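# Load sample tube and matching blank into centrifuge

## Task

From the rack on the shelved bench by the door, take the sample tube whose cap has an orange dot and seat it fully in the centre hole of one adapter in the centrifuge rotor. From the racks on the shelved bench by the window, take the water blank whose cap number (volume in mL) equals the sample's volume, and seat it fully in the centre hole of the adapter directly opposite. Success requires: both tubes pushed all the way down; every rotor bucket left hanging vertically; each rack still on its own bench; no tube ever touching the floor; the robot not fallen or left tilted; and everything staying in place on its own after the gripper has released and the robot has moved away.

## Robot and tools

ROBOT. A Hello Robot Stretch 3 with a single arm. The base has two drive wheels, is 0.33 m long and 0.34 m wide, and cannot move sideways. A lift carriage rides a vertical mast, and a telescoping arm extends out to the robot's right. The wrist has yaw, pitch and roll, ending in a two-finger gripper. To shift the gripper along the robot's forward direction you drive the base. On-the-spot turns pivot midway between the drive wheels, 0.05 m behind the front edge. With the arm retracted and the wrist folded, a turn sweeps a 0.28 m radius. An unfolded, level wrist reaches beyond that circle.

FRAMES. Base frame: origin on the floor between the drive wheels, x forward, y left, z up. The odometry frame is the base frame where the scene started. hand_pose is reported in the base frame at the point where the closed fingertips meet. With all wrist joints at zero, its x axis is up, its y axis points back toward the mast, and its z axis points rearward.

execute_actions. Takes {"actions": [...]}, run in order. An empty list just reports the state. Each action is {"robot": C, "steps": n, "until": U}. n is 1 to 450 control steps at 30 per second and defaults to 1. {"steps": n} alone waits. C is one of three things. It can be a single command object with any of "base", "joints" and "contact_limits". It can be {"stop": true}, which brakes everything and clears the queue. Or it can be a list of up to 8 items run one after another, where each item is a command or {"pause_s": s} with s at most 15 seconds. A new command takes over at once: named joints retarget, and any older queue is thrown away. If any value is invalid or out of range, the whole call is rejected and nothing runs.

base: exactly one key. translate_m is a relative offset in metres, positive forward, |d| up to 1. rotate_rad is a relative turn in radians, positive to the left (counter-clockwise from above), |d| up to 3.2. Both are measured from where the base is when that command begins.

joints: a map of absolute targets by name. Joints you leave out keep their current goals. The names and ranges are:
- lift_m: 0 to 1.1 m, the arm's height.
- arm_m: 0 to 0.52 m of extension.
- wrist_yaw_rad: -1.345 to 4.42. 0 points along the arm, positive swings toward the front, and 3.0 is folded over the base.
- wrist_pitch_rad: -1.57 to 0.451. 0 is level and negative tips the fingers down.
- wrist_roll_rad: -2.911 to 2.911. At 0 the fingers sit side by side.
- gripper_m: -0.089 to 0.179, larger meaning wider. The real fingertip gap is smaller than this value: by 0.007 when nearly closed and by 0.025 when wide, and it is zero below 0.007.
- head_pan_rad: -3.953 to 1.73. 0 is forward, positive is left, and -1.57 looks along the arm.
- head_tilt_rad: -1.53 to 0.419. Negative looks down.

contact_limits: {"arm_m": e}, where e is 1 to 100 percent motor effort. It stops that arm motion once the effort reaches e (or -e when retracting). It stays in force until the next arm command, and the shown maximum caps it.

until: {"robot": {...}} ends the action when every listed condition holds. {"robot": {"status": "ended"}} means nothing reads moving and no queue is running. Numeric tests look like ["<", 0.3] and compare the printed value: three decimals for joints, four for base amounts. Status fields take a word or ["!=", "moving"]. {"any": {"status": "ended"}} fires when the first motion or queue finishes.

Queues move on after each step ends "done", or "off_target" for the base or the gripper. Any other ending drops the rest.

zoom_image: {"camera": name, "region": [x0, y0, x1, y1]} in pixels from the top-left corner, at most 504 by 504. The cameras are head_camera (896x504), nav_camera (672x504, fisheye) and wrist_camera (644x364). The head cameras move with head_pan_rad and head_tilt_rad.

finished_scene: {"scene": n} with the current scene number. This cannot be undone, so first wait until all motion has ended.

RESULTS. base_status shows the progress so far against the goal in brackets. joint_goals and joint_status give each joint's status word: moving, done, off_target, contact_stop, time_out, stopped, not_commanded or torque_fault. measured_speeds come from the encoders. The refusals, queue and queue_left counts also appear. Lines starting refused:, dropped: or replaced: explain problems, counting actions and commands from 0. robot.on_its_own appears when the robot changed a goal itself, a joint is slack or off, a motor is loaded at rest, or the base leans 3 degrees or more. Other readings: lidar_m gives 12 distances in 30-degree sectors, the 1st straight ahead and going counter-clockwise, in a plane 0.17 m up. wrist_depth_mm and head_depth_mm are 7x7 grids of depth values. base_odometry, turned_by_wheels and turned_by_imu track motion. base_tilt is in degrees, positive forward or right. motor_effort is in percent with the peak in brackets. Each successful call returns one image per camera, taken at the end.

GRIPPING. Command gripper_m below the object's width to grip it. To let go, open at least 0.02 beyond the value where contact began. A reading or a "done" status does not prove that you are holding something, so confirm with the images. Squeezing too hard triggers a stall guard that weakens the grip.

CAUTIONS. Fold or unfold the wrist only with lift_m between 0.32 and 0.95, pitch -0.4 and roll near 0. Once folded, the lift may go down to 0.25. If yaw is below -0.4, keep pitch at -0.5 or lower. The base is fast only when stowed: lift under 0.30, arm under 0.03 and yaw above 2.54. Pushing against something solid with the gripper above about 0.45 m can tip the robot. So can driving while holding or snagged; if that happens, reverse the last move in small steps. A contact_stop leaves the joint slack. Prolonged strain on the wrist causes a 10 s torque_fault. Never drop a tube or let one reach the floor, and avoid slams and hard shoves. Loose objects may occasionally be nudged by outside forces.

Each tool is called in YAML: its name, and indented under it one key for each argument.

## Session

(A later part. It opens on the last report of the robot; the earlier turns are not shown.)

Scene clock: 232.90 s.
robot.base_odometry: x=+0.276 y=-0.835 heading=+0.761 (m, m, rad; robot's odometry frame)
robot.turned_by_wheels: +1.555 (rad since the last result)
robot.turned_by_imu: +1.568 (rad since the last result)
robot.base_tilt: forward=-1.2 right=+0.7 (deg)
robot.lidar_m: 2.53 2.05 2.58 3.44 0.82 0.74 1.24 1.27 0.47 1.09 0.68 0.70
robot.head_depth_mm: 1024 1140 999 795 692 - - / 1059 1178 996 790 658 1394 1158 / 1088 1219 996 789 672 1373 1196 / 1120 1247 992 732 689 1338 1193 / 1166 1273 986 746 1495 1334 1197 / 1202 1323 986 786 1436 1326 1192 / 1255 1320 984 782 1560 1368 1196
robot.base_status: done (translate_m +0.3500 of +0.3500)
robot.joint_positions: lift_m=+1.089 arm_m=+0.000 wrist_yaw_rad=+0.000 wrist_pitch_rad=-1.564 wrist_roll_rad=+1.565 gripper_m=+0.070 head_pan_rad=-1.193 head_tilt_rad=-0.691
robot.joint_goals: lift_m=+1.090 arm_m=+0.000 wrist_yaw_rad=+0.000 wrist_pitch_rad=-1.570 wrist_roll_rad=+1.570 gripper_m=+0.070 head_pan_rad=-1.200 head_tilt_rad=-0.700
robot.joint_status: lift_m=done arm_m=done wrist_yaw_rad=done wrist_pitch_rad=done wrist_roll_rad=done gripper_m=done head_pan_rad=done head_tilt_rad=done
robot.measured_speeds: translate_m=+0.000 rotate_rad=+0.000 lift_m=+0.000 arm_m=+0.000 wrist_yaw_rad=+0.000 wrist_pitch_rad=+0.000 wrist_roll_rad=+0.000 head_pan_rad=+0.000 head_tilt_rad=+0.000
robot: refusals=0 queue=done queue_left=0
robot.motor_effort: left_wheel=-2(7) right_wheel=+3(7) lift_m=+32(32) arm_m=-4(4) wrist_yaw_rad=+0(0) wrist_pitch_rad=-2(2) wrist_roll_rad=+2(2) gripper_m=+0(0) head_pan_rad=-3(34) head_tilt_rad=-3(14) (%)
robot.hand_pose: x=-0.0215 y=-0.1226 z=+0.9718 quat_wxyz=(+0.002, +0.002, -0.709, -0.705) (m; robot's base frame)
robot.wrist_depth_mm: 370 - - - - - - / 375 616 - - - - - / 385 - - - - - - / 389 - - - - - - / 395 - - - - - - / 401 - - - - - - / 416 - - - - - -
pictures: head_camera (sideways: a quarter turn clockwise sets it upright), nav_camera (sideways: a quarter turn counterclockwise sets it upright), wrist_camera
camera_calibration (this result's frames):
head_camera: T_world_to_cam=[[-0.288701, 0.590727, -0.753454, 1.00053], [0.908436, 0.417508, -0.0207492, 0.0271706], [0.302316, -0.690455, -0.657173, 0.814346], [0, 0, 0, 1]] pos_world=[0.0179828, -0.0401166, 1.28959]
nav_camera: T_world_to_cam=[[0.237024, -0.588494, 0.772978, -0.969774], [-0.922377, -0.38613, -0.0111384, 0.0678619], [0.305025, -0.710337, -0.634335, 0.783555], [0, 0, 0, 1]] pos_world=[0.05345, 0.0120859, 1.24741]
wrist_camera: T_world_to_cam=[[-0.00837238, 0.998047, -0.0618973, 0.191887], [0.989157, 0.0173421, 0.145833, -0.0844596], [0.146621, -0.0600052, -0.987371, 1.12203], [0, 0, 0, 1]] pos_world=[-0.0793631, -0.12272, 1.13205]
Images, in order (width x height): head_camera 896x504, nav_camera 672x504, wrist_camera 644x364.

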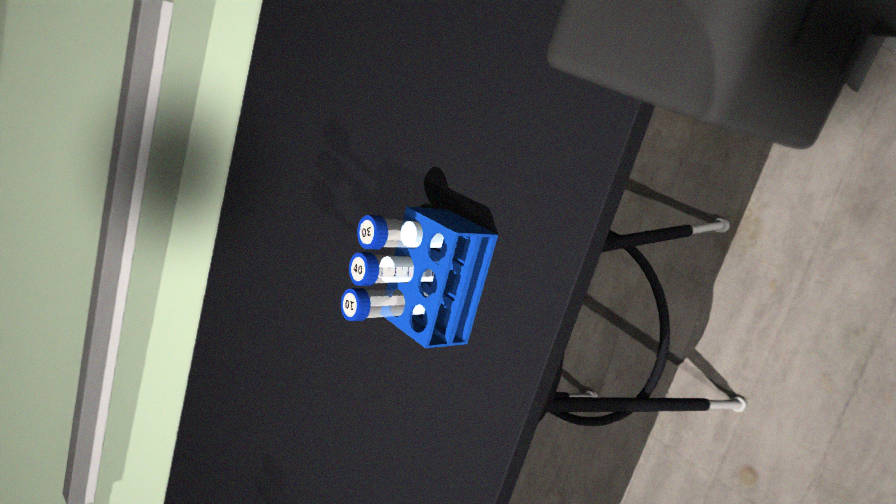

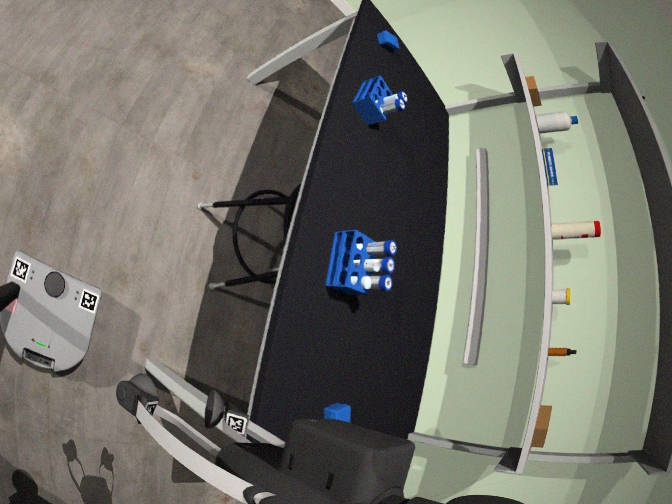

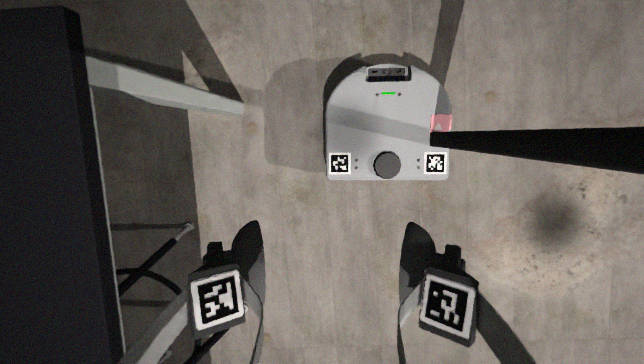

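execute_actions:
  actions:
    - {"robot":[{"base":{"translate_m":0.355},"joints":{"head_pan_rad":-1.57}},{"joints":{"arm_m":0.465}},{"joints":{"lift_m":1.03}}],"steps":450,"until":{"robot":{"status":"ended"}}}

Scene clock: 257.13 s.
robot.base_odometry: x=+0.533 y=-0.590 heading=+0.761 (m, m, rad; robot's odometry frame)
robot.turned_by_wheels: +0.000 (rad since the last result)
robot.turned_by_imu: +0.002 (rad since the last result)
robot.base_tilt: forward=-1.2 right=+0.6 (deg)
robot.lidar_m: 2.17 1.73 2.11 2.81 1.35 1.04 1.60 0.67 1.13 0.65 0.50 0.96
robot.head_depth_mm: 1060 1167 1002 792 659 1343 1203 / 1094 1170 995 686 657 1369 1205 / 1022 - 1010 718 656 1348 1202 / 1040 1162 987 789 655 1368 1199 / 1038 1150 989 787 653 1346 1173 / 1033 1151 987 784 650 1332 1201 / 1026 1158 977 783 651 1363 1185
robot.base_status: done (translate_m +0.3550 of +0.3550)
robot.joint_positions: lift_m=+1.031 arm_m=+0.465 wrist_yaw_rad=+0.000 wrist_pitch_rad=-1.564 wrist_roll_rad=+1.565 gripper_m=+0.070 head_pan_rad=-1.563 head_tilt_rad=-0.691
robot.joint_goals: lift_m=+1.030 arm_m=+0.465 wrist_yaw_rad=+0.000 wrist_pitch_rad=-1.570 wrist_roll_rad=+1.570 gripper_m=+0.070 head_pan_rad=-1.570 head_tilt_rad=-0.700
robot.joint_status: lift_m=done arm_m=done wrist_yaw_rad=done wrist_pitch_rad=done wrist_roll_rad=done gripper_m=done head_pan_rad=done head_tilt_rad=done
robot.measured_speeds: translate_m=+0.000 rotate_rad=+0.000 lift_m=+0.000 arm_m=+0.000 wrist_yaw_rad=+0.000 wrist_pitch_rad=+0.000 wrist_roll_rad=+0.000 head_pan_rad=+0.000 head_tilt_rad=+0.000
robot: refusals=0 queue=done queue_left=0
robot.motor_effort: left_wheel=-2(3) right_wheel=+3(9) lift_m=+11(31) arm_m=+3(4) wrist_yaw_rad=+0(0) wrist_pitch_rad=-2(2) wrist_roll_rad=+2(2) gripper_m=+0(0) head_pan_rad=-5(22) head_tilt_rad=-3(3) (%)
robot.hand_pose: x=-0.0215 y=-0.5869 z=+0.9129 quat_wxyz=(+0.002, +0.002, -0.709, -0.705) (m; robot's base frame)
robot.wrist_depth_mm: 306 302 295 293 286 282 937 / 310 306 302 297 236 289 288 / 318 314 308 303 241 295 - / 324 321 313 309 245 302 - / 333 325 322 315 221 306 - / 342 335 - 325 321 314 - / 348 341 337 329 324 320 -
pictures: head_camera (sideways: a quarter turn clockwise sets it upright), nav_camera (sideways: a quarter turn counterclockwise sets it upright), wrist_camera
camera_calibration (this result's frames):
head_camera: T_world_to_cam=[[-0.0554206, 0.655402, -0.753244, 0.998836], [0.997949, 0.060559, -0.0207322, 0.0266025], [0.0320277, -0.752848, -0.657414, 0.816309], [0, 0, 0, 1]] pos_world=[0.00266363, -0.0416942, 1.28957]
nav_camera: T_world_to_cam=[[0.00805164, -0.634629, 0.772775, -0.968113], [-0.999593, -0.0262523, -0.0111444, 0.0683407], [0.0273597, -0.772371, -0.634583, 0.785571], [0, 0, 0, 1]] pos_world=[0.0546148, -0.00584663, 1.2474]
wrist_camera: T_world_to_cam=[[-0.00820344, 0.998049, -0.0618975, 0.651617], [0.98916, 0.0171747, 0.145833, -0.0679215], [0.146611, -0.0600302, -0.987371, 1.03602], [0, 0, 0, 1]] pos_world=[-0.0793611, -0.586987, 1.07317]
Images, in order (width x height): head_camera 896x504, nav_camera 672x504, wrist_camera 644x364.

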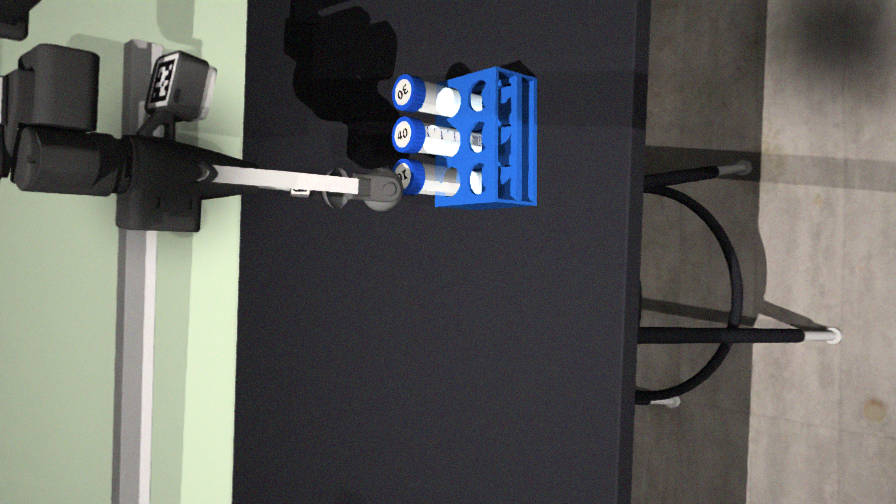

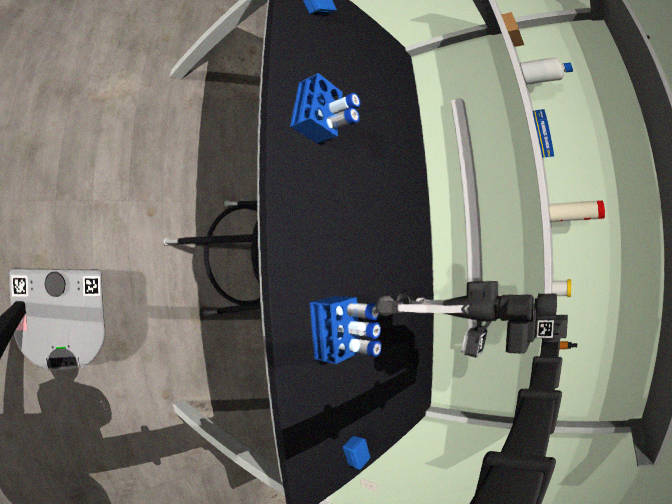

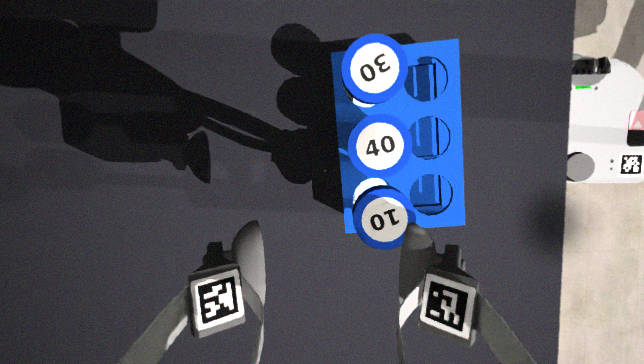

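execute_actions:
  actions:
    - {"robot":[{"base":{"translate_m":-0.007},"joints":{"arm_m":0.438}},{"joints":{"lift_m":0.985}},{"joints":{"gripper_m":0.015}},{"pause_s":1},{"joints":{"lift_m":1.09}},{"joints":{"arm_m":0.38,"head_tilt_rad":-0.74}}],"steps":450,"until":{"robot":{"status":"ended"}}}

Scene clock: 269.23 s.
robot.base_odometry: x=+0.528 y=-0.595 heading=+0.761 (m, m, rad; robot's odometry frame)
robot.turned_by_wheels: +0.000 (rad since the last result)
robot.turned_by_imu: +0.002 (rad since the last result)
robot.base_tilt: forward=-1.3 right=+0.7 (deg)
robot.lidar_m: 2.18 1.73 2.12 2.81 1.34 1.03 1.60 0.66 1.13 0.65 0.50 0.97
robot.head_depth_mm: 1022 1150 935 755 652 1349 1190 / 1018 1149 935 687 653 1343 1179 / - 1148 899 687 650 1317 1178 / 1029 1155 931 752 666 1318 1182 / 1020 1144 927 753 660 1294 1179 / 1018 1155 920 747 663 1308 1183 / 1020 1142 921 749 659 1337 1173
robot.base_status: done (translate_m -0.0070 of -0.0070)
robot.joint_positions: lift_m=+1.089 arm_m=+0.380 wrist_yaw_rad=+0.000 wrist_pitch_rad=-1.564 wrist_roll_rad=+1.565 gripper_m=+0.015 head_pan_rad=-1.563 head_tilt_rad=-0.730
robot.joint_goals: lift_m=+1.090 arm_m=+0.380 wrist_yaw_rad=+0.000 wrist_pitch_rad=-1.570 wrist_roll_rad=+1.570 gripper_m=+0.015 head_pan_rad=-1.570 head_tilt_rad=-0.740
robot.joint_status: lift_m=done arm_m=done wrist_yaw_rad=done wrist_pitch_rad=done wrist_roll_rad=done gripper_m=done head_pan_rad=done head_tilt_rad=done
robot.measured_speeds: translate_m=+0.000 rotate_rad=+0.000 lift_m=+0.000 arm_m=+0.000 wrist_yaw_rad=+0.000 wrist_pitch_rad=+0.000 wrist_roll_rad=+0.000 head_pan_rad=+0.000 head_tilt_rad=+0.000
robot: refusals=0 queue=done queue_left=0
robot.motor_effort: left_wheel=-2(5) right_wheel=+3(5) lift_m=+32(34) arm_m=-5(3) wrist_yaw_rad=+0(0) wrist_pitch_rad=-2(2) wrist_roll_rad=+2(2) gripper_m=-8(82) head_pan_rad=-3(3) head_tilt_rad=-3(6) (%)
robot.hand_pose: x=-0.0215 y=-0.5025 z=+0.9717 quat_wxyz=(+0.002, +0.002, -0.709, -0.705) (m; robot's base frame)
robot.wrist_depth_mm: 362 359 351 347 344 - - / 372 364 355 352 347 - - / 378 374 363 306 357 - - / 388 381 374 342 362 - - / 395 388 383 146 371 - - / 401 398 393 148 - - - / 414 406 398 389 391 - -
pictures: head_camera (sideways: a quarter turn clockwise sets it upright), nav_camera (sideways: a quarter turn counterclockwise sets it upright), wrist_camera
camera_calibration (this result's frames):
head_camera: T_world_to_cam=[[-0.0556415, 0.684353, -0.727025, 0.964665], [0.997943, 0.0613298, -0.0186455, 0.0238849], [0.0318282, -0.726567, -0.686358, 0.853957], [0, 0, 0, 1]] pos_world=[0.00265975, -0.0411797, 1.2879]
nav_camera: T_world_to_cam=[[0.00827846, -0.66436, 0.747367, -0.934997], [-0.999597, -0.025803, -0.0118648, 0.069278], [0.0271668, -0.746967, -0.664306, 0.824236], [0, 0, 0, 1]] pos_world=[0.0545986, -0.00371044, 1.24715]
wrist_camera: T_world_to_cam=[[-0.00820355, 0.998049, -0.0618974, 0.571103], [0.98916, 0.0171748, 0.145833, -0.0779546], [0.146611, -0.0600301, -0.987371, 1.0992], [0, 0, 0, 1]] pos_world=[-0.0793611, -0.502664, 1.13204]
Images, in order (width x height): head_camera 896x504, nav_camera 672x504, wrist_camera 644x364.

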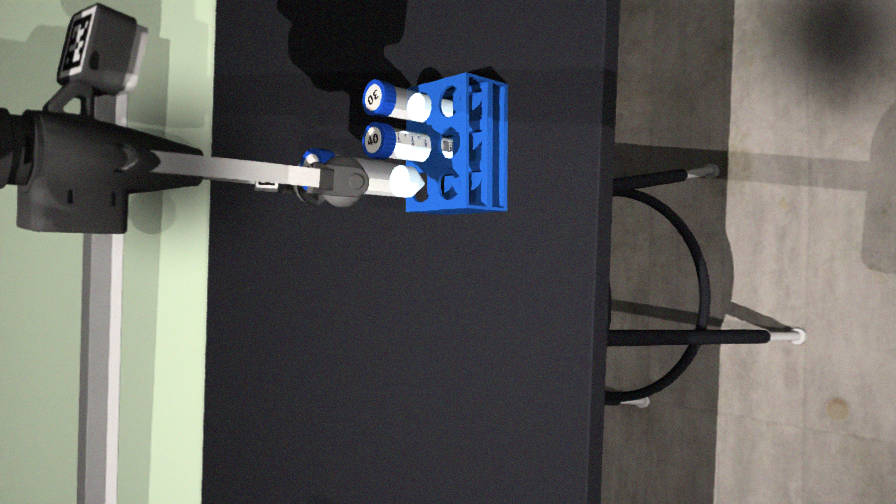

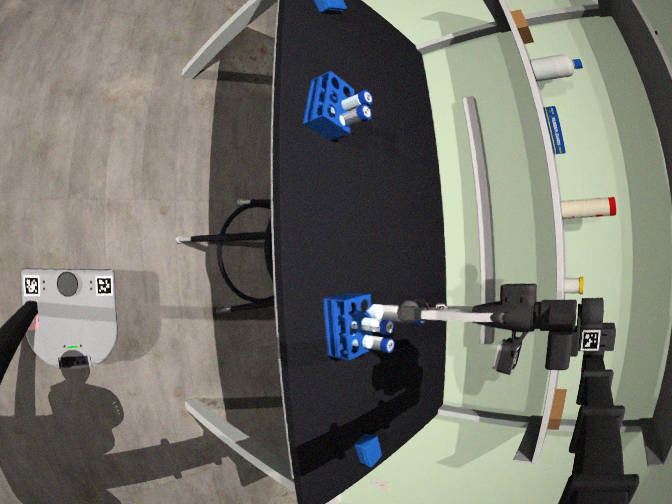

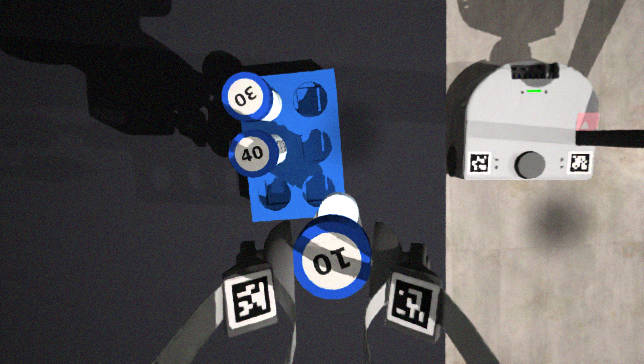

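zoom_image:
  camera: "head_camera"
  region: [300,140,440,220]

Region (300, 140, 440, 220) of head_camera's 896x504 image, scaled by 3.600, with more detail than that image has; it fills the top 288 rows of this view, and the rest is white.

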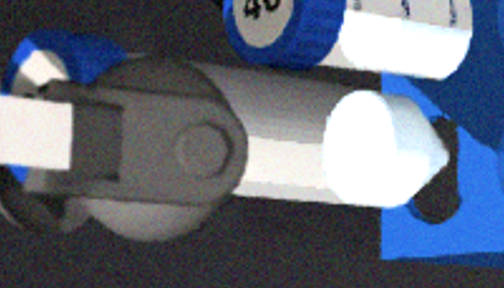

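execute_actions:
  actions:
    - {"robot":[{"joints":{"arm_m":0.0,"head_tilt_rad":-0.75}},{"base":{"translate_m":-0.698}},{"base":{"rotate_rad":-1.555}},{"base":{"translate_m":-0.35}}],"steps":450,"until":{"robot":{"status":"ended"}}}
    - {"steps":450,"until":{"robot":{"status":"ended"}}}

Scene clock: 294.47 s.
robot.base_odometry: x=-0.223 y=-0.827 heading=-0.793 (m, m, rad; robot's odometry frame)
robot.turned_by_wheels: -1.555 (rad since the last result)
robot.turned_by_imu: -1.562 (rad since the last result)
robot.base_tilt: forward=-1.2 right=+0.7 (deg)
robot.lidar_m: 0.81 1.20 1.20 2.30 2.32 3.04 2.44 0.30 0.24 0.43 0.93 1.23
robot.head_depth_mm: - - - - - - 673 / - - - - - - - / 787 878 1032 - - - - / 790 898 1041 1201 - - 1180 / 791 899 1042 1234 1471 1313 1168 / 792 898 1051 1235 1482 1330 1174 / 791 903 1048 1243 1470 1325 1170
robot.base_status: done (translate_m -0.3500 of -0.3500)
robot.joint_positions: lift_m=+1.089 arm_m=+0.000 wrist_yaw_rad=+0.000 wrist_pitch_rad=-1.564 wrist_roll_rad=+1.565 gripper_m=+0.015 head_pan_rad=-1.563 head_tilt_rad=-0.741
robot.joint_goals: lift_m=+1.090 arm_m=+0.000 wrist_yaw_rad=+0.000 wrist_pitch_rad=-1.570 wrist_roll_rad=+1.570 gripper_m=+0.015 head_pan_rad=-1.570 head_tilt_rad=-0.750
robot.joint_status: lift_m=done arm_m=done wrist_yaw_rad=done wrist_pitch_rad=done wrist_roll_rad=done gripper_m=done head_pan_rad=done head_tilt_rad=done
robot.measured_speeds: translate_m=+0.000 rotate_rad=+0.000 lift_m=+0.000 arm_m=+0.000 wrist_yaw_rad=+0.000 wrist_pitch_rad=+0.000 wrist_roll_rad=+0.000 head_pan_rad=+0.000 head_tilt_rad=+0.000
robot: refusals=0 queue=done queue_left=0
robot.motor_effort: left_wheel=+3(4) right_wheel=-2(8) lift_m=+32(32) arm_m=-5(3) wrist_yaw_rad=+0(0) wrist_pitch_rad=-2(3) wrist_roll_rad=+2(2) gripper_m=-8(8) head_pan_rad=-3(3) head_tilt_rad=-3(5) (%)
robot.hand_pose: x=-0.0215 y=-0.1226 z=+0.9717 quat_wxyz=(+0.002, +0.002, -0.709, -0.705) (m; robot's base frame)
robot.wrist_depth_mm: 458 469 488 - - - - / 586 576 569 912 - - - / 786 - - - - - - / 905 - - - - - - / 923 - - 147 - - - / 902 - - 148 - - - / 886 - - - - - -
pictures: head_camera (sideways: a quarter turn clockwise sets it upright), nav_camera (sideways: a quarter turn counterclockwise sets it upright), wrist_camera
camera_calibration (this result's frames):
head_camera: T_world_to_cam=[[-0.055696, 0.691652, -0.72008, 0.955615], [0.997942, 0.0615138, -0.0181026, 0.0231777], [0.0317741, -0.719606, -0.693655, 0.863448], [0, 0, 0, 1]] pos_world=[0.0026586, -0.0410364, 1.28747]
nav_camera: T_world_to_cam=[[0.00833465, -0.671865, 0.740626, -0.926212], [-0.999598, -0.0256809, -0.0120477, 0.069516], [0.0271144, -0.740228, -0.671809, 0.833996], [0, 0, 0, 1]] pos_world=[0.0545944, -0.00315807, 1.2471]
wrist_camera: T_world_to_cam=[[-0.00829447, 0.998048, -0.0618973, 0.191881], [0.989159, 0.0172649, 0.145833, -0.0844672], [0.146617, -0.0600166, -0.987371, 1.12201], [0, 0, 0, 1]] pos_world=[-0.0793633, -0.122709, 1.13204]
Images, in order (width x height): head_camera 896x504, nav_camera 672x504, wrist_camera 644x364.

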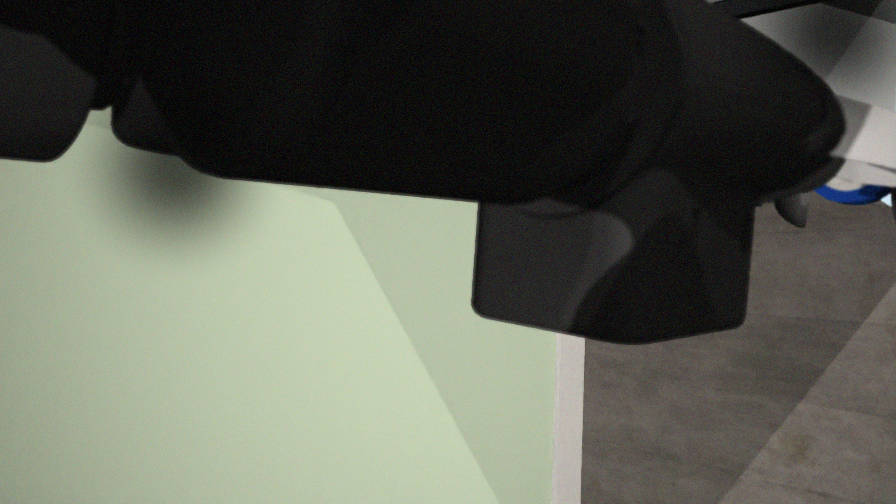

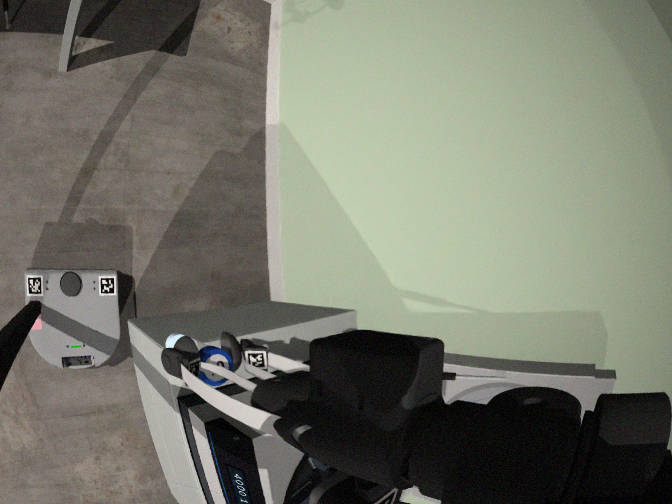

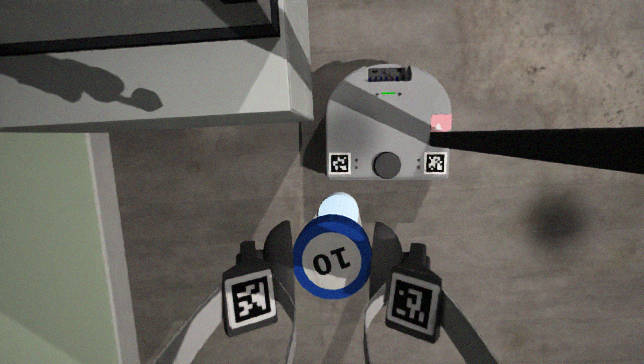

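execute_actions:
  actions:
    - {"robot":[{"base":{"translate_m":-0.30}},{"joints":{"arm_m":0.38}},{"joints":{"lift_m":1.04}}],"steps":450,"until":{"robot":{"status":"ended"}}}

Scene clock: 315.50 s.
robot.base_odometry: x=-0.433 y=-0.613 heading=-0.793 (m, m, rad; robot's odometry frame)
robot.turned_by_wheels: +0.000 (rad since the last result)
robot.turned_by_imu: +0.002 (rad since the last result)
robot.base_tilt: forward=-1.1 right=+0.6 (deg)
robot.lidar_m: 1.11 1.43 1.91 2.25 2.31 2.79 2.14 0.32 0.23 0.22 0.22 1.26
robot.head_depth_mm: 709 797 863 773 643 509 567 / 711 814 854 763 649 510 572 / 675 - 846 715 583 513 576 / 683 774 809 719 574 514 581 / 803 915 1056 1044 863 720 661 / 805 915 1062 1261 1456 790 681 / 809 919 1072 1272 1469 1329 1170
robot.base_status: done (translate_m -0.3000 of -0.3000)
robot.joint_positions: lift_m=+1.041 arm_m=+0.380 wrist_yaw_rad=+0.000 wrist_pitch_rad=-1.564 wrist_roll_rad=+1.565 gripper_m=+0.015 head_pan_rad=-1.563 head_tilt_rad=-0.741
robot.joint_goals: lift_m=+1.040 arm_m=+0.380 wrist_yaw_rad=+0.000 wrist_pitch_rad=-1.570 wrist_roll_rad=+1.570 gripper_m=+0.015 head_pan_rad=-1.570 head_tilt_rad=-0.750
robot.joint_status: lift_m=done arm_m=done wrist_yaw_rad=done wrist_pitch_rad=done wrist_roll_rad=done gripper_m=done head_pan_rad=done head_tilt_rad=done
robot.measured_speeds: translate_m=+0.000 rotate_rad=+0.000 lift_m=+0.000 arm_m=+0.000 wrist_yaw_rad=+0.000 wrist_pitch_rad=+0.000 wrist_roll_rad=+0.000 head_pan_rad=+0.000 head_tilt_rad=+0.000
robot: refusals=0 queue=done queue_left=0
robot.motor_effort: left_wheel=+2(3) right_wheel=-2(8) lift_m=+11(31) arm_m=+3(4) wrist_yaw_rad=+0(0) wrist_pitch_rad=-3(2) wrist_roll_rad=+2(2) gripper_m=-8(8) head_pan_rad=-4(3) head_tilt_rad=-3(3) (%)
robot.hand_pose: x=-0.0215 y=-0.5019 z=+0.9229 quat_wxyz=(+0.002, +0.002, -0.709, -0.705) (m; robot's base frame)
robot.wrist_depth_mm: 314 310 321 302 314 335 250 / 304 314 328 323 320 320 253 / 286 342 338 329 323 321 257 / 289 332 346 313 392 275 263 / 295 291 346 146 303 272 269 / 302 296 294 148 - 278 274 / 306 592 - - - - -
pictures: head_camera (sideways: a quarter turn clockwise sets it upright), nav_camera (sideways: a quarter turn counterclockwise sets it upright), wrist_camera
camera_calibration (this result's frames):
head_camera: T_world_to_cam=[[-0.055678, 0.691776, -0.719962, 0.955461], [0.997944, 0.0614895, -0.0180934, 0.0231658], [0.0317535, -0.719489, -0.693778, 0.863608], [0, 0, 0, 1]] pos_world=[0.00265745, -0.0410339, 1.28747]
nav_camera: T_world_to_cam=[[0.00831718, -0.671992, 0.740512, -0.926063], [-0.999598, -0.0256515, -0.0120508, 0.06952], [0.0270933, -0.740114, -0.671935, 0.83416], [0, 0, 0, 1]] pos_world=[0.0545942, -0.00315007, 1.2471]
wrist_camera: T_world_to_cam=[[-0.00817002, 0.998049, -0.0618974, 0.567401], [0.989161, 0.0171416, 0.145833, -0.0708551], [0.14661, -0.060035, -0.987371, 1.05098], [0, 0, 0, 1]] pos_world=[-0.0793612, -0.501983, 1.08316]
Images, in order (width x height): head_camera 896x504, nav_camera 672x504, wrist_camera 644x364.

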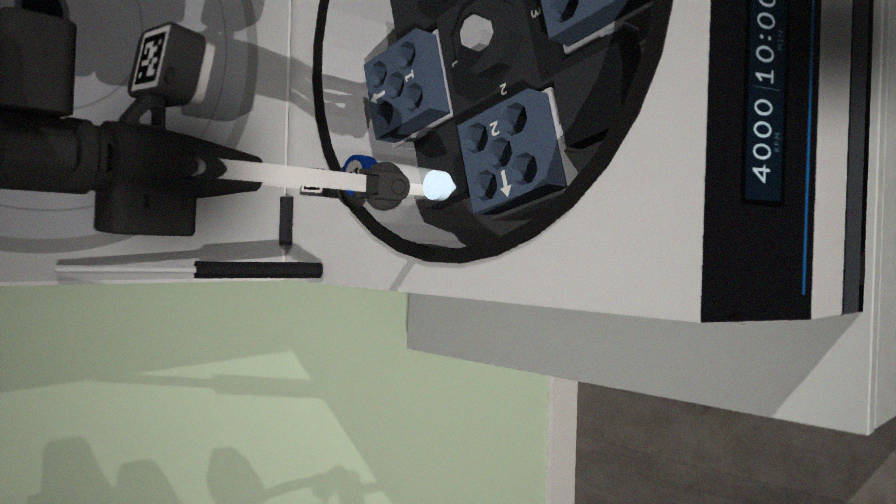

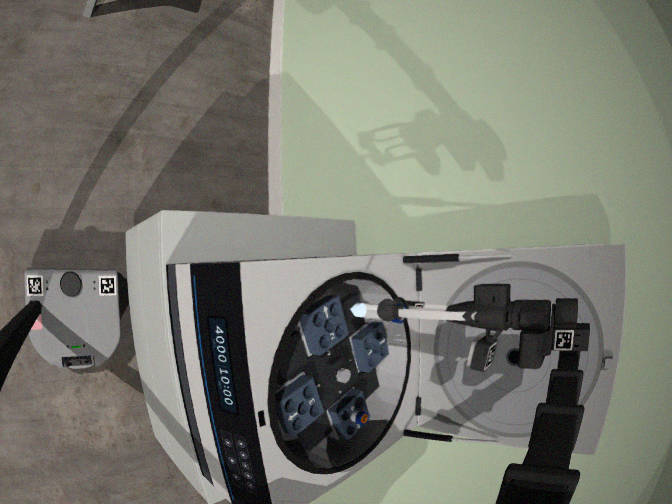

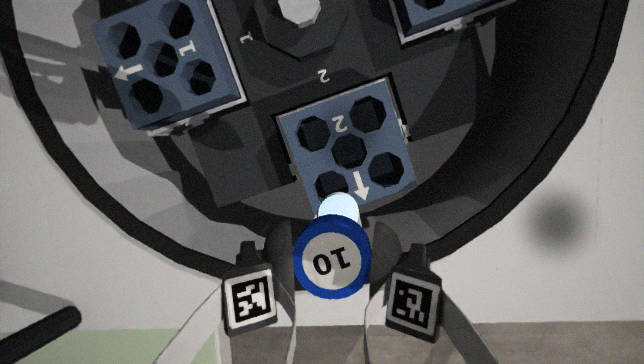

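execute_actions:
  actions:
    - {"robot":[{"base":{"translate_m":-0.029},"joints":{"arm_m":0.374}},{"joints":{"lift_m":0.99}},{"pause_s":1}],"steps":450,"until":{"robot":{"status":"ended"}}}

zoom_image:
  camera: "wrist_camera"
  region: [240,100,440,300]

Scene clock: 327.83 s.
robot.base_odometry: x=-0.454 y=-0.593 heading=-0.793 (m, m, rad; robot's odometry frame)
robot.turned_by_wheels: +0.000 (rad since the last result)
robot.turned_by_imu: +0.001 (rad since the last result)
robot.base_tilt: forward=-1.1 right=+0.7 (deg)
robot.lidar_m: 1.14 1.46 1.94 2.25 2.31 2.77 2.11 0.32 0.23 0.22 0.22 1.26
robot.head_depth_mm: 690 785 860 774 636 511 571 / - 785 860 768 651 512 575 / 678 - 837 714 651 512 582 / 689 773 836 778 575 516 588 / 783 899 1013 738 586 517 592 / 807 917 1067 1233 922 764 681 / 812 926 1066 1266 1471 1326 1135
robot.base_status: done (translate_m -0.0290 of -0.0290)
robot.joint_positions: lift_m=+0.991 arm_m=+0.374 wrist_yaw_rad=+0.000 wrist_pitch_rad=-1.564 wrist_roll_rad=+1.565 gripper_m=+0.015 head_pan_rad=-1.563 head_tilt_rad=-0.741
robot.joint_goals: lift_m=+0.990 arm_m=+0.374 wrist_yaw_rad=+0.000 wrist_pitch_rad=-1.570 wrist_roll_rad=+1.570 gripper_m=+0.015 head_pan_rad=-1.570 head_tilt_rad=-0.750
robot.joint_status: lift_m=done arm_m=done wrist_yaw_rad=done wrist_pitch_rad=done wrist_roll_rad=done gripper_m=done head_pan_rad=done head_tilt_rad=done
robot.measured_speeds: translate_m=+0.000 rotate_rad=+0.000 lift_m=+0.000 arm_m=+0.000 wrist_yaw_rad=+0.000 wrist_pitch_rad=+0.000 wrist_roll_rad=+0.000 head_pan_rad=+0.000 head_tilt_rad=+0.000
robot: refusals=0 queue=done queue_left=0
robot.motor_effort: left_wheel=+2(3) right_wheel=-2(8) lift_m=+12(10) arm_m=-4(5) wrist_yaw_rad=+0(0) wrist_pitch_rad=-3(2) wrist_roll_rad=+2(2) gripper_m=-9(8) head_pan_rad=-4(3) head_tilt_rad=-3(3) (%)
robot.hand_pose: x=-0.0215 y=-0.4965 z=+0.8729 quat_wxyz=(+0.002, +0.002, -0.709, -0.705) (m; robot's base frame)
robot.wrist_depth_mm: 294 261 275 253 269 269 245 / 282 261 280 275 271 306 239 / 286 267 286 281 278 277 225 / 281 336 292 262 282 302 215 / 253 313 298 146 316 253 219 / 247 259 307 148 - 227 224 / 254 248 241 240 237 231 229
pictures: head_camera (sideways: a quarter turn clockwise sets it upright), nav_camera (sideways: a quarter turn counterclockwise sets it upright), wrist_camera
camera_calibration (this result's frames):
head_camera: T_world_to_cam=[[-0.0556781, 0.691776, -0.719962, 0.955461], [0.997944, 0.0614896, -0.0180934, 0.0231658], [0.0317536, -0.719489, -0.693778, 0.863608], [0, 0, 0, 1]] pos_world=[0.00265746, -0.0410339, 1.28747]
nav_camera: T_world_to_cam=[[0.00831726, -0.671992, 0.740512, -0.926063], [-0.999598, -0.0256516, -0.0120508, 0.06952], [0.0270933, -0.740114, -0.671935, 0.83416], [0, 0, 0, 1]] pos_world=[0.0545942, -0.00315006, 1.2471]
wrist_camera: T_world_to_cam=[[-0.00816994, 0.998049, -0.0618973, 0.558994], [0.989161, 0.0171415, 0.145833, -0.0636547], [0.14661, -0.0600349, -0.987371, 1.00193], [0, 0, 0, 1]] pos_world=[-0.0793612, -0.496661, 1.03316]
Images, in order (width x height): head_camera 896x504, nav_camera 672x504, wrist_camera 644x364.

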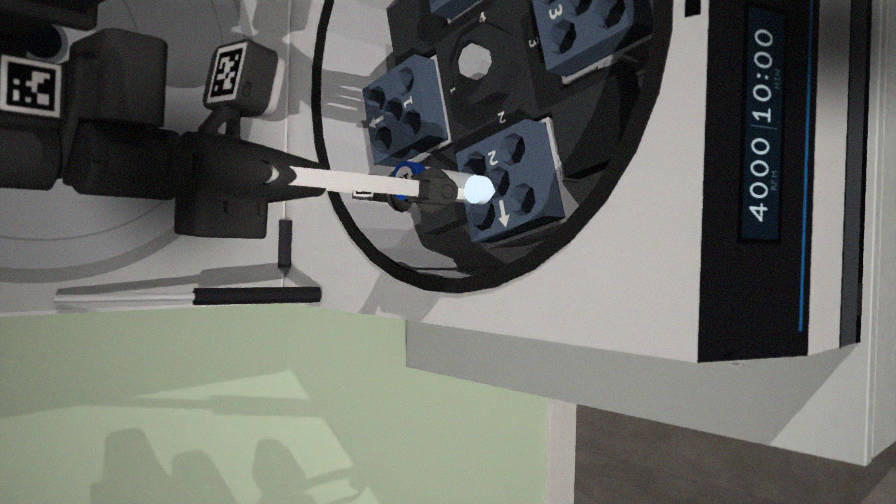

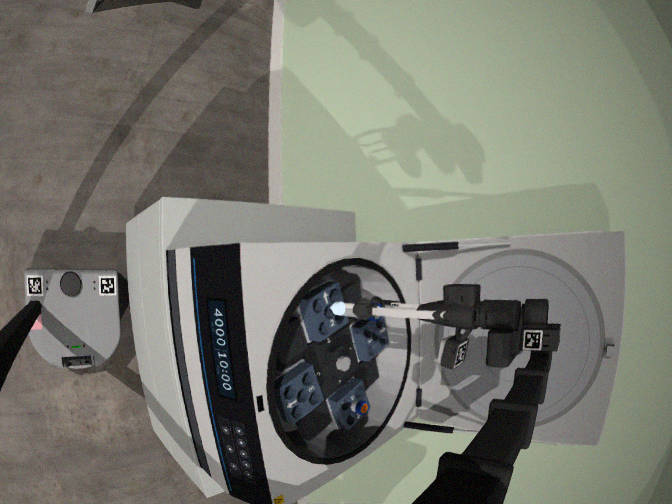

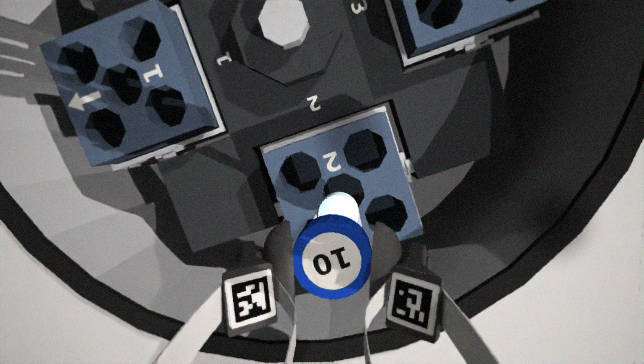

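Region (240, 100, 440, 300) of wrist_camera's 644x364 image, scaled by 2.520.

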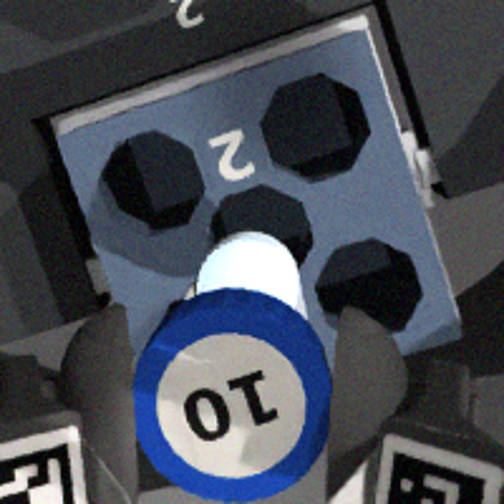

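execute_actions:
  actions:
    - {"robot":[{"joints":{"lift_m":0.95}},{"joints":{"lift_m":0.91}},{"joints":{"gripper_m":0.07}},{"joints":{"lift_m":0.99}},{"pause_s":1}],"steps":450,"until":{"robot":{"status":"ended"}}}

Scene clock: 338.57 s.
robot.base_odometry: x=-0.454 y=-0.593 heading=-0.793 (m, m, rad; robot's odometry frame)
robot.turned_by_wheels: +0.000 (rad since the last result)
robot.turned_by_imu: +0.001 (rad since the last result)
robot.base_tilt: forward=-1.2 right=+0.8 (deg)
robot.lidar_m: 1.14 1.45 1.93 2.26 2.31 2.78 2.12 0.32 0.23 0.22 0.22 1.25
robot.head_depth_mm: 698 780 864 772 632 511 571 / - 784 856 773 651 510 577 / 688 - 839 730 657 513 580 / 689 774 831 769 573 516 584 / 779 900 1014 740 587 515 593 / 811 920 1066 1236 917 761 682 / 807 923 1075 1265 1466 1331 1126
robot.base_status: done (translate_m -0.0290 of -0.0290)
robot.joint_positions: lift_m=+0.989 arm_m=+0.374 wrist_yaw_rad=+0.000 wrist_pitch_rad=-1.566 wrist_roll_rad=+1.565 gripper_m=+0.070 head_pan_rad=-1.563 head_tilt_rad=-0.741
robot.joint_goals: lift_m=+0.990 arm_m=+0.374 wrist_yaw_rad=+0.000 wrist_pitch_rad=-1.570 wrist_roll_rad=+1.570 gripper_m=+0.070 head_pan_rad=-1.570 head_tilt_rad=-0.750
robot.joint_status: lift_m=done arm_m=done wrist_yaw_rad=done wrist_pitch_rad=done wrist_roll_rad=done gripper_m=done head_pan_rad=done head_tilt_rad=done
robot.measured_speeds: translate_m=+0.000 rotate_rad=+0.000 lift_m=+0.000 arm_m=+0.000 wrist_yaw_rad=+0.000 wrist_pitch_rad=+0.000 wrist_roll_rad=+0.000 head_pan_rad=+0.000 head_tilt_rad=+0.000
robot: refusals=0 queue=done queue_left=0
robot.motor_effort: left_wheel=+2(2) right_wheel=-2(2) lift_m=+32(35) arm_m=-4(5) wrist_yaw_rad=+0(0) wrist_pitch_rad=-2(3) wrist_roll_rad=+2(2) gripper_m=+1(80) head_pan_rad=-3(3) head_tilt_rad=-3(3) (%)
robot.hand_pose: x=-0.0215 y=-0.4962 z=+0.8718 quat_wxyz=(+0.002, +0.002, -0.709, -0.706) (m; robot's base frame)
robot.wrist_depth_mm: 283 257 273 251 265 244 246 / 281 257 278 274 272 308 240 / 284 279 287 279 277 276 225 / 281 336 291 261 281 294 214 / 252 303 296 266 319 253 218 / 245 257 - 308 299 226 223 / 250 247 242 242 235 231 228
pictures: head_camera (sideways: a quarter turn clockwise sets it upright), nav_camera (sideways: a quarter turn counterclockwise sets it upright), wrist_camera
camera_calibration (this result's frames):
head_camera: T_world_to_cam=[[-0.0556781, 0.691776, -0.719962, 0.955461], [0.997944, 0.0614896, -0.0180934, 0.0231658], [0.0317536, -0.719489, -0.693778, 0.863608], [0, 0, 0, 1]] pos_world=[0.00265746, -0.0410339, 1.28747]
nav_camera: T_world_to_cam=[[0.00831726, -0.671992, 0.740512, -0.926063], [-0.999598, -0.0256516, -0.0120508, 0.06952], [0.0270933, -0.740114, -0.671935, 0.83416], [0, 0, 0, 1]] pos_world=[0.0545942, -0.00315006, 1.2471]
wrist_camera: T_world_to_cam=[[-0.00816922, 0.998119, -0.0607645, 0.557664], [0.989161, 0.0169753, 0.145853, -0.0636007], [0.14661, -0.0589143, -0.987438, 1.00149], [0, 0, 0, 1]] pos_world=[-0.0793612, -0.496533, 1.03207]
Images, in order (width x height): head_camera 896x504, nav_camera 672x504, wrist_camera 644x364.

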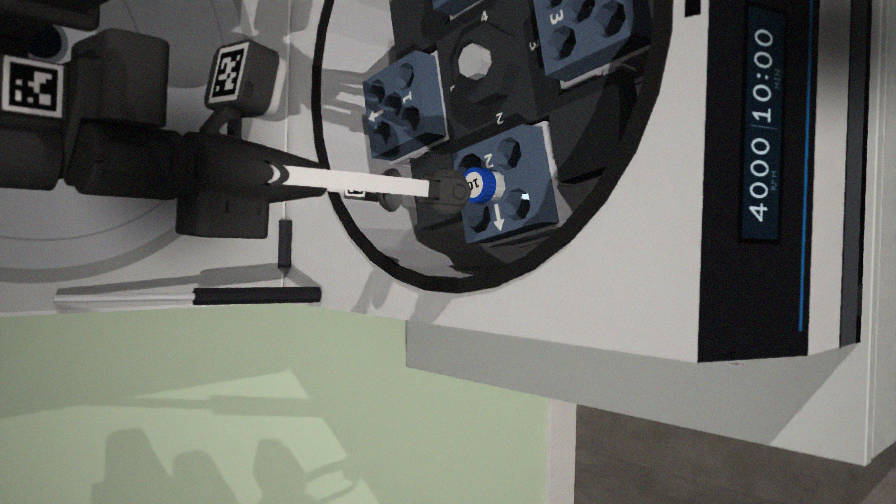

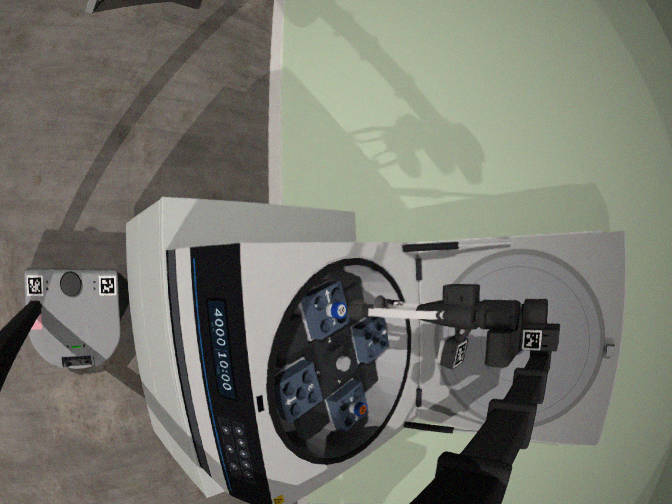

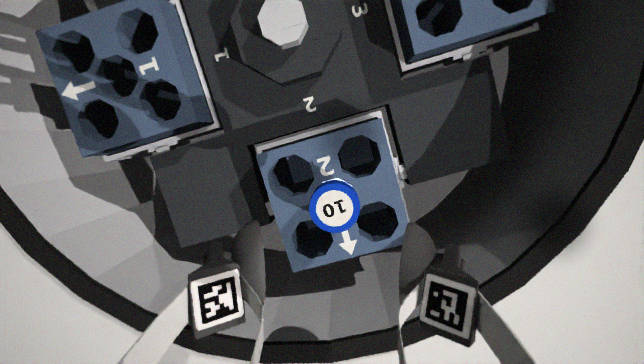

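execute_actions:
  actions:
    - {"robot":[{"joints":{"lift_m":1.08}},{"joints":{"arm_m":0.0,"head_tilt_rad":-0.85}},{"base":{"translate_m":0.12}}],"steps":450,"until":{"robot":{"status":"ended"}}}

Scene clock: 350.20 s.
robot.base_odometry: x=-0.369 y=-0.678 heading=-0.793 (m, m, rad; robot's odometry frame)
robot.turned_by_wheels: +0.000 (rad since the last result)
robot.turned_by_imu: +0.002 (rad since the last result)
robot.base_tilt: forward=-1.2 right=+0.7 (deg)
robot.lidar_m: 1.02 1.35 1.87 2.26 2.31 2.86 2.22 0.32 0.22 0.21 0.22 1.25
robot.head_depth_mm: - - - - - 555 809 / - - - - - - 907 / 724 809 858 - - - 696 / 828 958 1075 1003 - 718 839 / 826 960 1147 1360 1448 1230 1115 / 832 966 1146 1412 1449 1276 1145 / 835 964 1148 1413 1449 1270 1145
robot.base_status: done (translate_m +0.1200 of +0.1200)
robot.joint_positions: lift_m=+1.079 arm_m=+0.000 wrist_yaw_rad=+0.000 wrist_pitch_rad=-1.566 wrist_roll_rad=+1.565 gripper_m=+0.070 head_pan_rad=-1.563 head_tilt_rad=-0.839
robot.joint_goals: lift_m=+1.080 arm_m=+0.000 wrist_yaw_rad=+0.000 wrist_pitch_rad=-1.570 wrist_roll_rad=+1.570 gripper_m=+0.070 head_pan_rad=-1.570 head_tilt_rad=-0.850
robot.joint_status: lift_m=done arm_m=done wrist_yaw_rad=done wrist_pitch_rad=done wrist_roll_rad=done gripper_m=done head_pan_rad=done head_tilt_rad=done
robot.measured_speeds: translate_m=+0.000 rotate_rad=+0.000 lift_m=+0.000 arm_m=+0.000 wrist_yaw_rad=+0.000 wrist_pitch_rad=+0.000 wrist_roll_rad=+0.000 head_pan_rad=+0.000 head_tilt_rad=+0.000
robot: refusals=0 queue=done queue_left=0
robot.motor_effort: left_wheel=+1(7) right_wheel=-2(3) lift_m=+32(33) arm_m=-5(4) wrist_yaw_rad=+0(0) wrist_pitch_rad=-2(2) wrist_roll_rad=+2(2) gripper_m=+0(0) head_pan_rad=-3(3) head_tilt_rad=-3(10) (%)
robot.hand_pose: x=-0.0215 y=-0.1223 z=+0.9618 quat_wxyz=(+0.002, +0.002, -0.709, -0.706) (m; robot's base frame)
robot.wrist_depth_mm: 368 306 375 - - - - / 359 311 374 - - - - / 323 320 374 834 - - - / 330 325 398 - - - - / 608 599 600 - - - - / 898 - - - - - - / 908 - - - - - -
pictures: head_camera (sideways: a quarter turn clockwise sets it upright), nav_camera (sideways: a quarter turn counterclockwise sets it upright), wrist_camera
camera_calibration (this result's frames):
head_camera: T_world_to_cam=[[-0.0561911, 0.75927, -0.648345, 0.86214], [0.997932, 0.0630099, -0.0126991, 0.0161411], [0.0312101, -0.647718, -0.76124, 0.951347], [0, 0, 0, 1]] pos_world=[0.00264519, -0.0394091, 1.28337]
nav_camera: T_world_to_cam=[[0.00884637, -0.741606, 0.670778, -0.83519], [-0.999608, -0.0243794, -0.0137705, 0.0717573], [0.0265654, -0.670393, -0.74153, 0.924678], [0, 0, 0, 1]] pos_world=[0.0545531, 0.0022654, 1.24689]
wrist_camera: T_world_to_cam=[[-0.00825092, 0.998118, -0.0607644, 0.1899], [0.989159, 0.0170562, 0.145853, -0.0830638], [0.146614, -0.0589022, -0.987438, 1.1124], [0, 0, 0, 1]] pos_world=[-0.0793631, -0.122603, 1.12208]
Images, in order (width x height): head_camera 896x504, nav_camera 672x504, wrist_camera 644x364.

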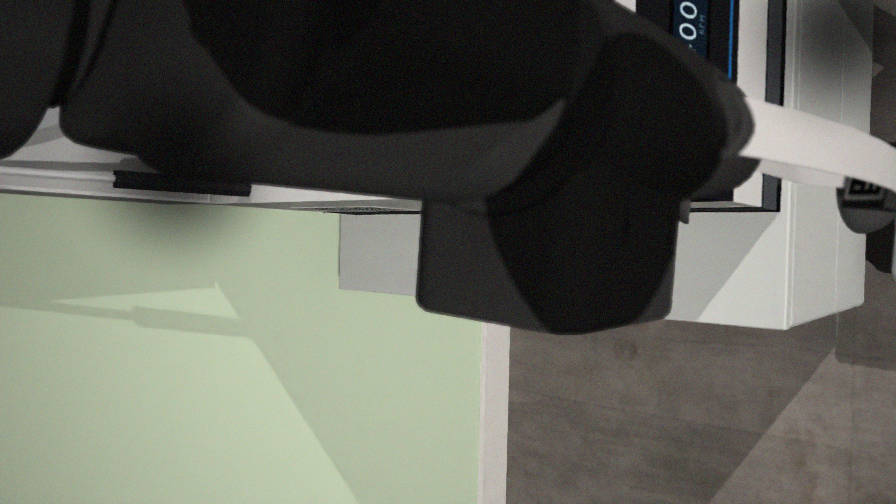

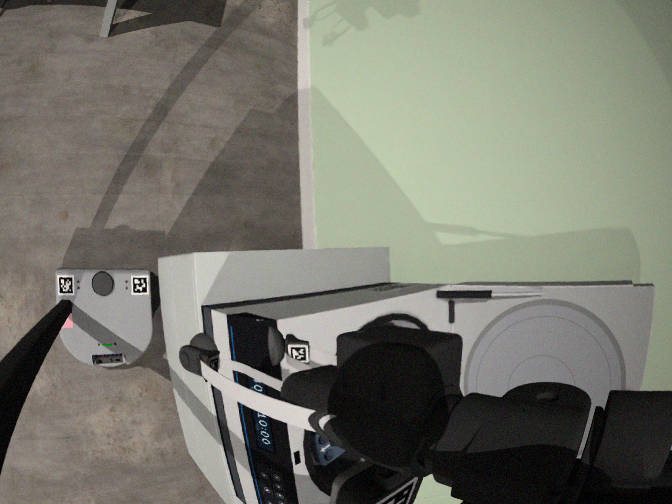

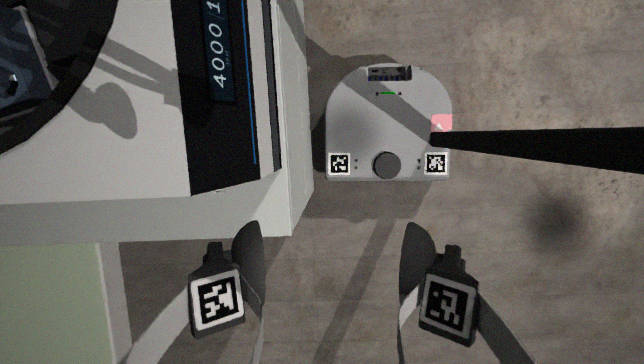

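finished_scene:
  scene: 2

The scene is finished: the task was done.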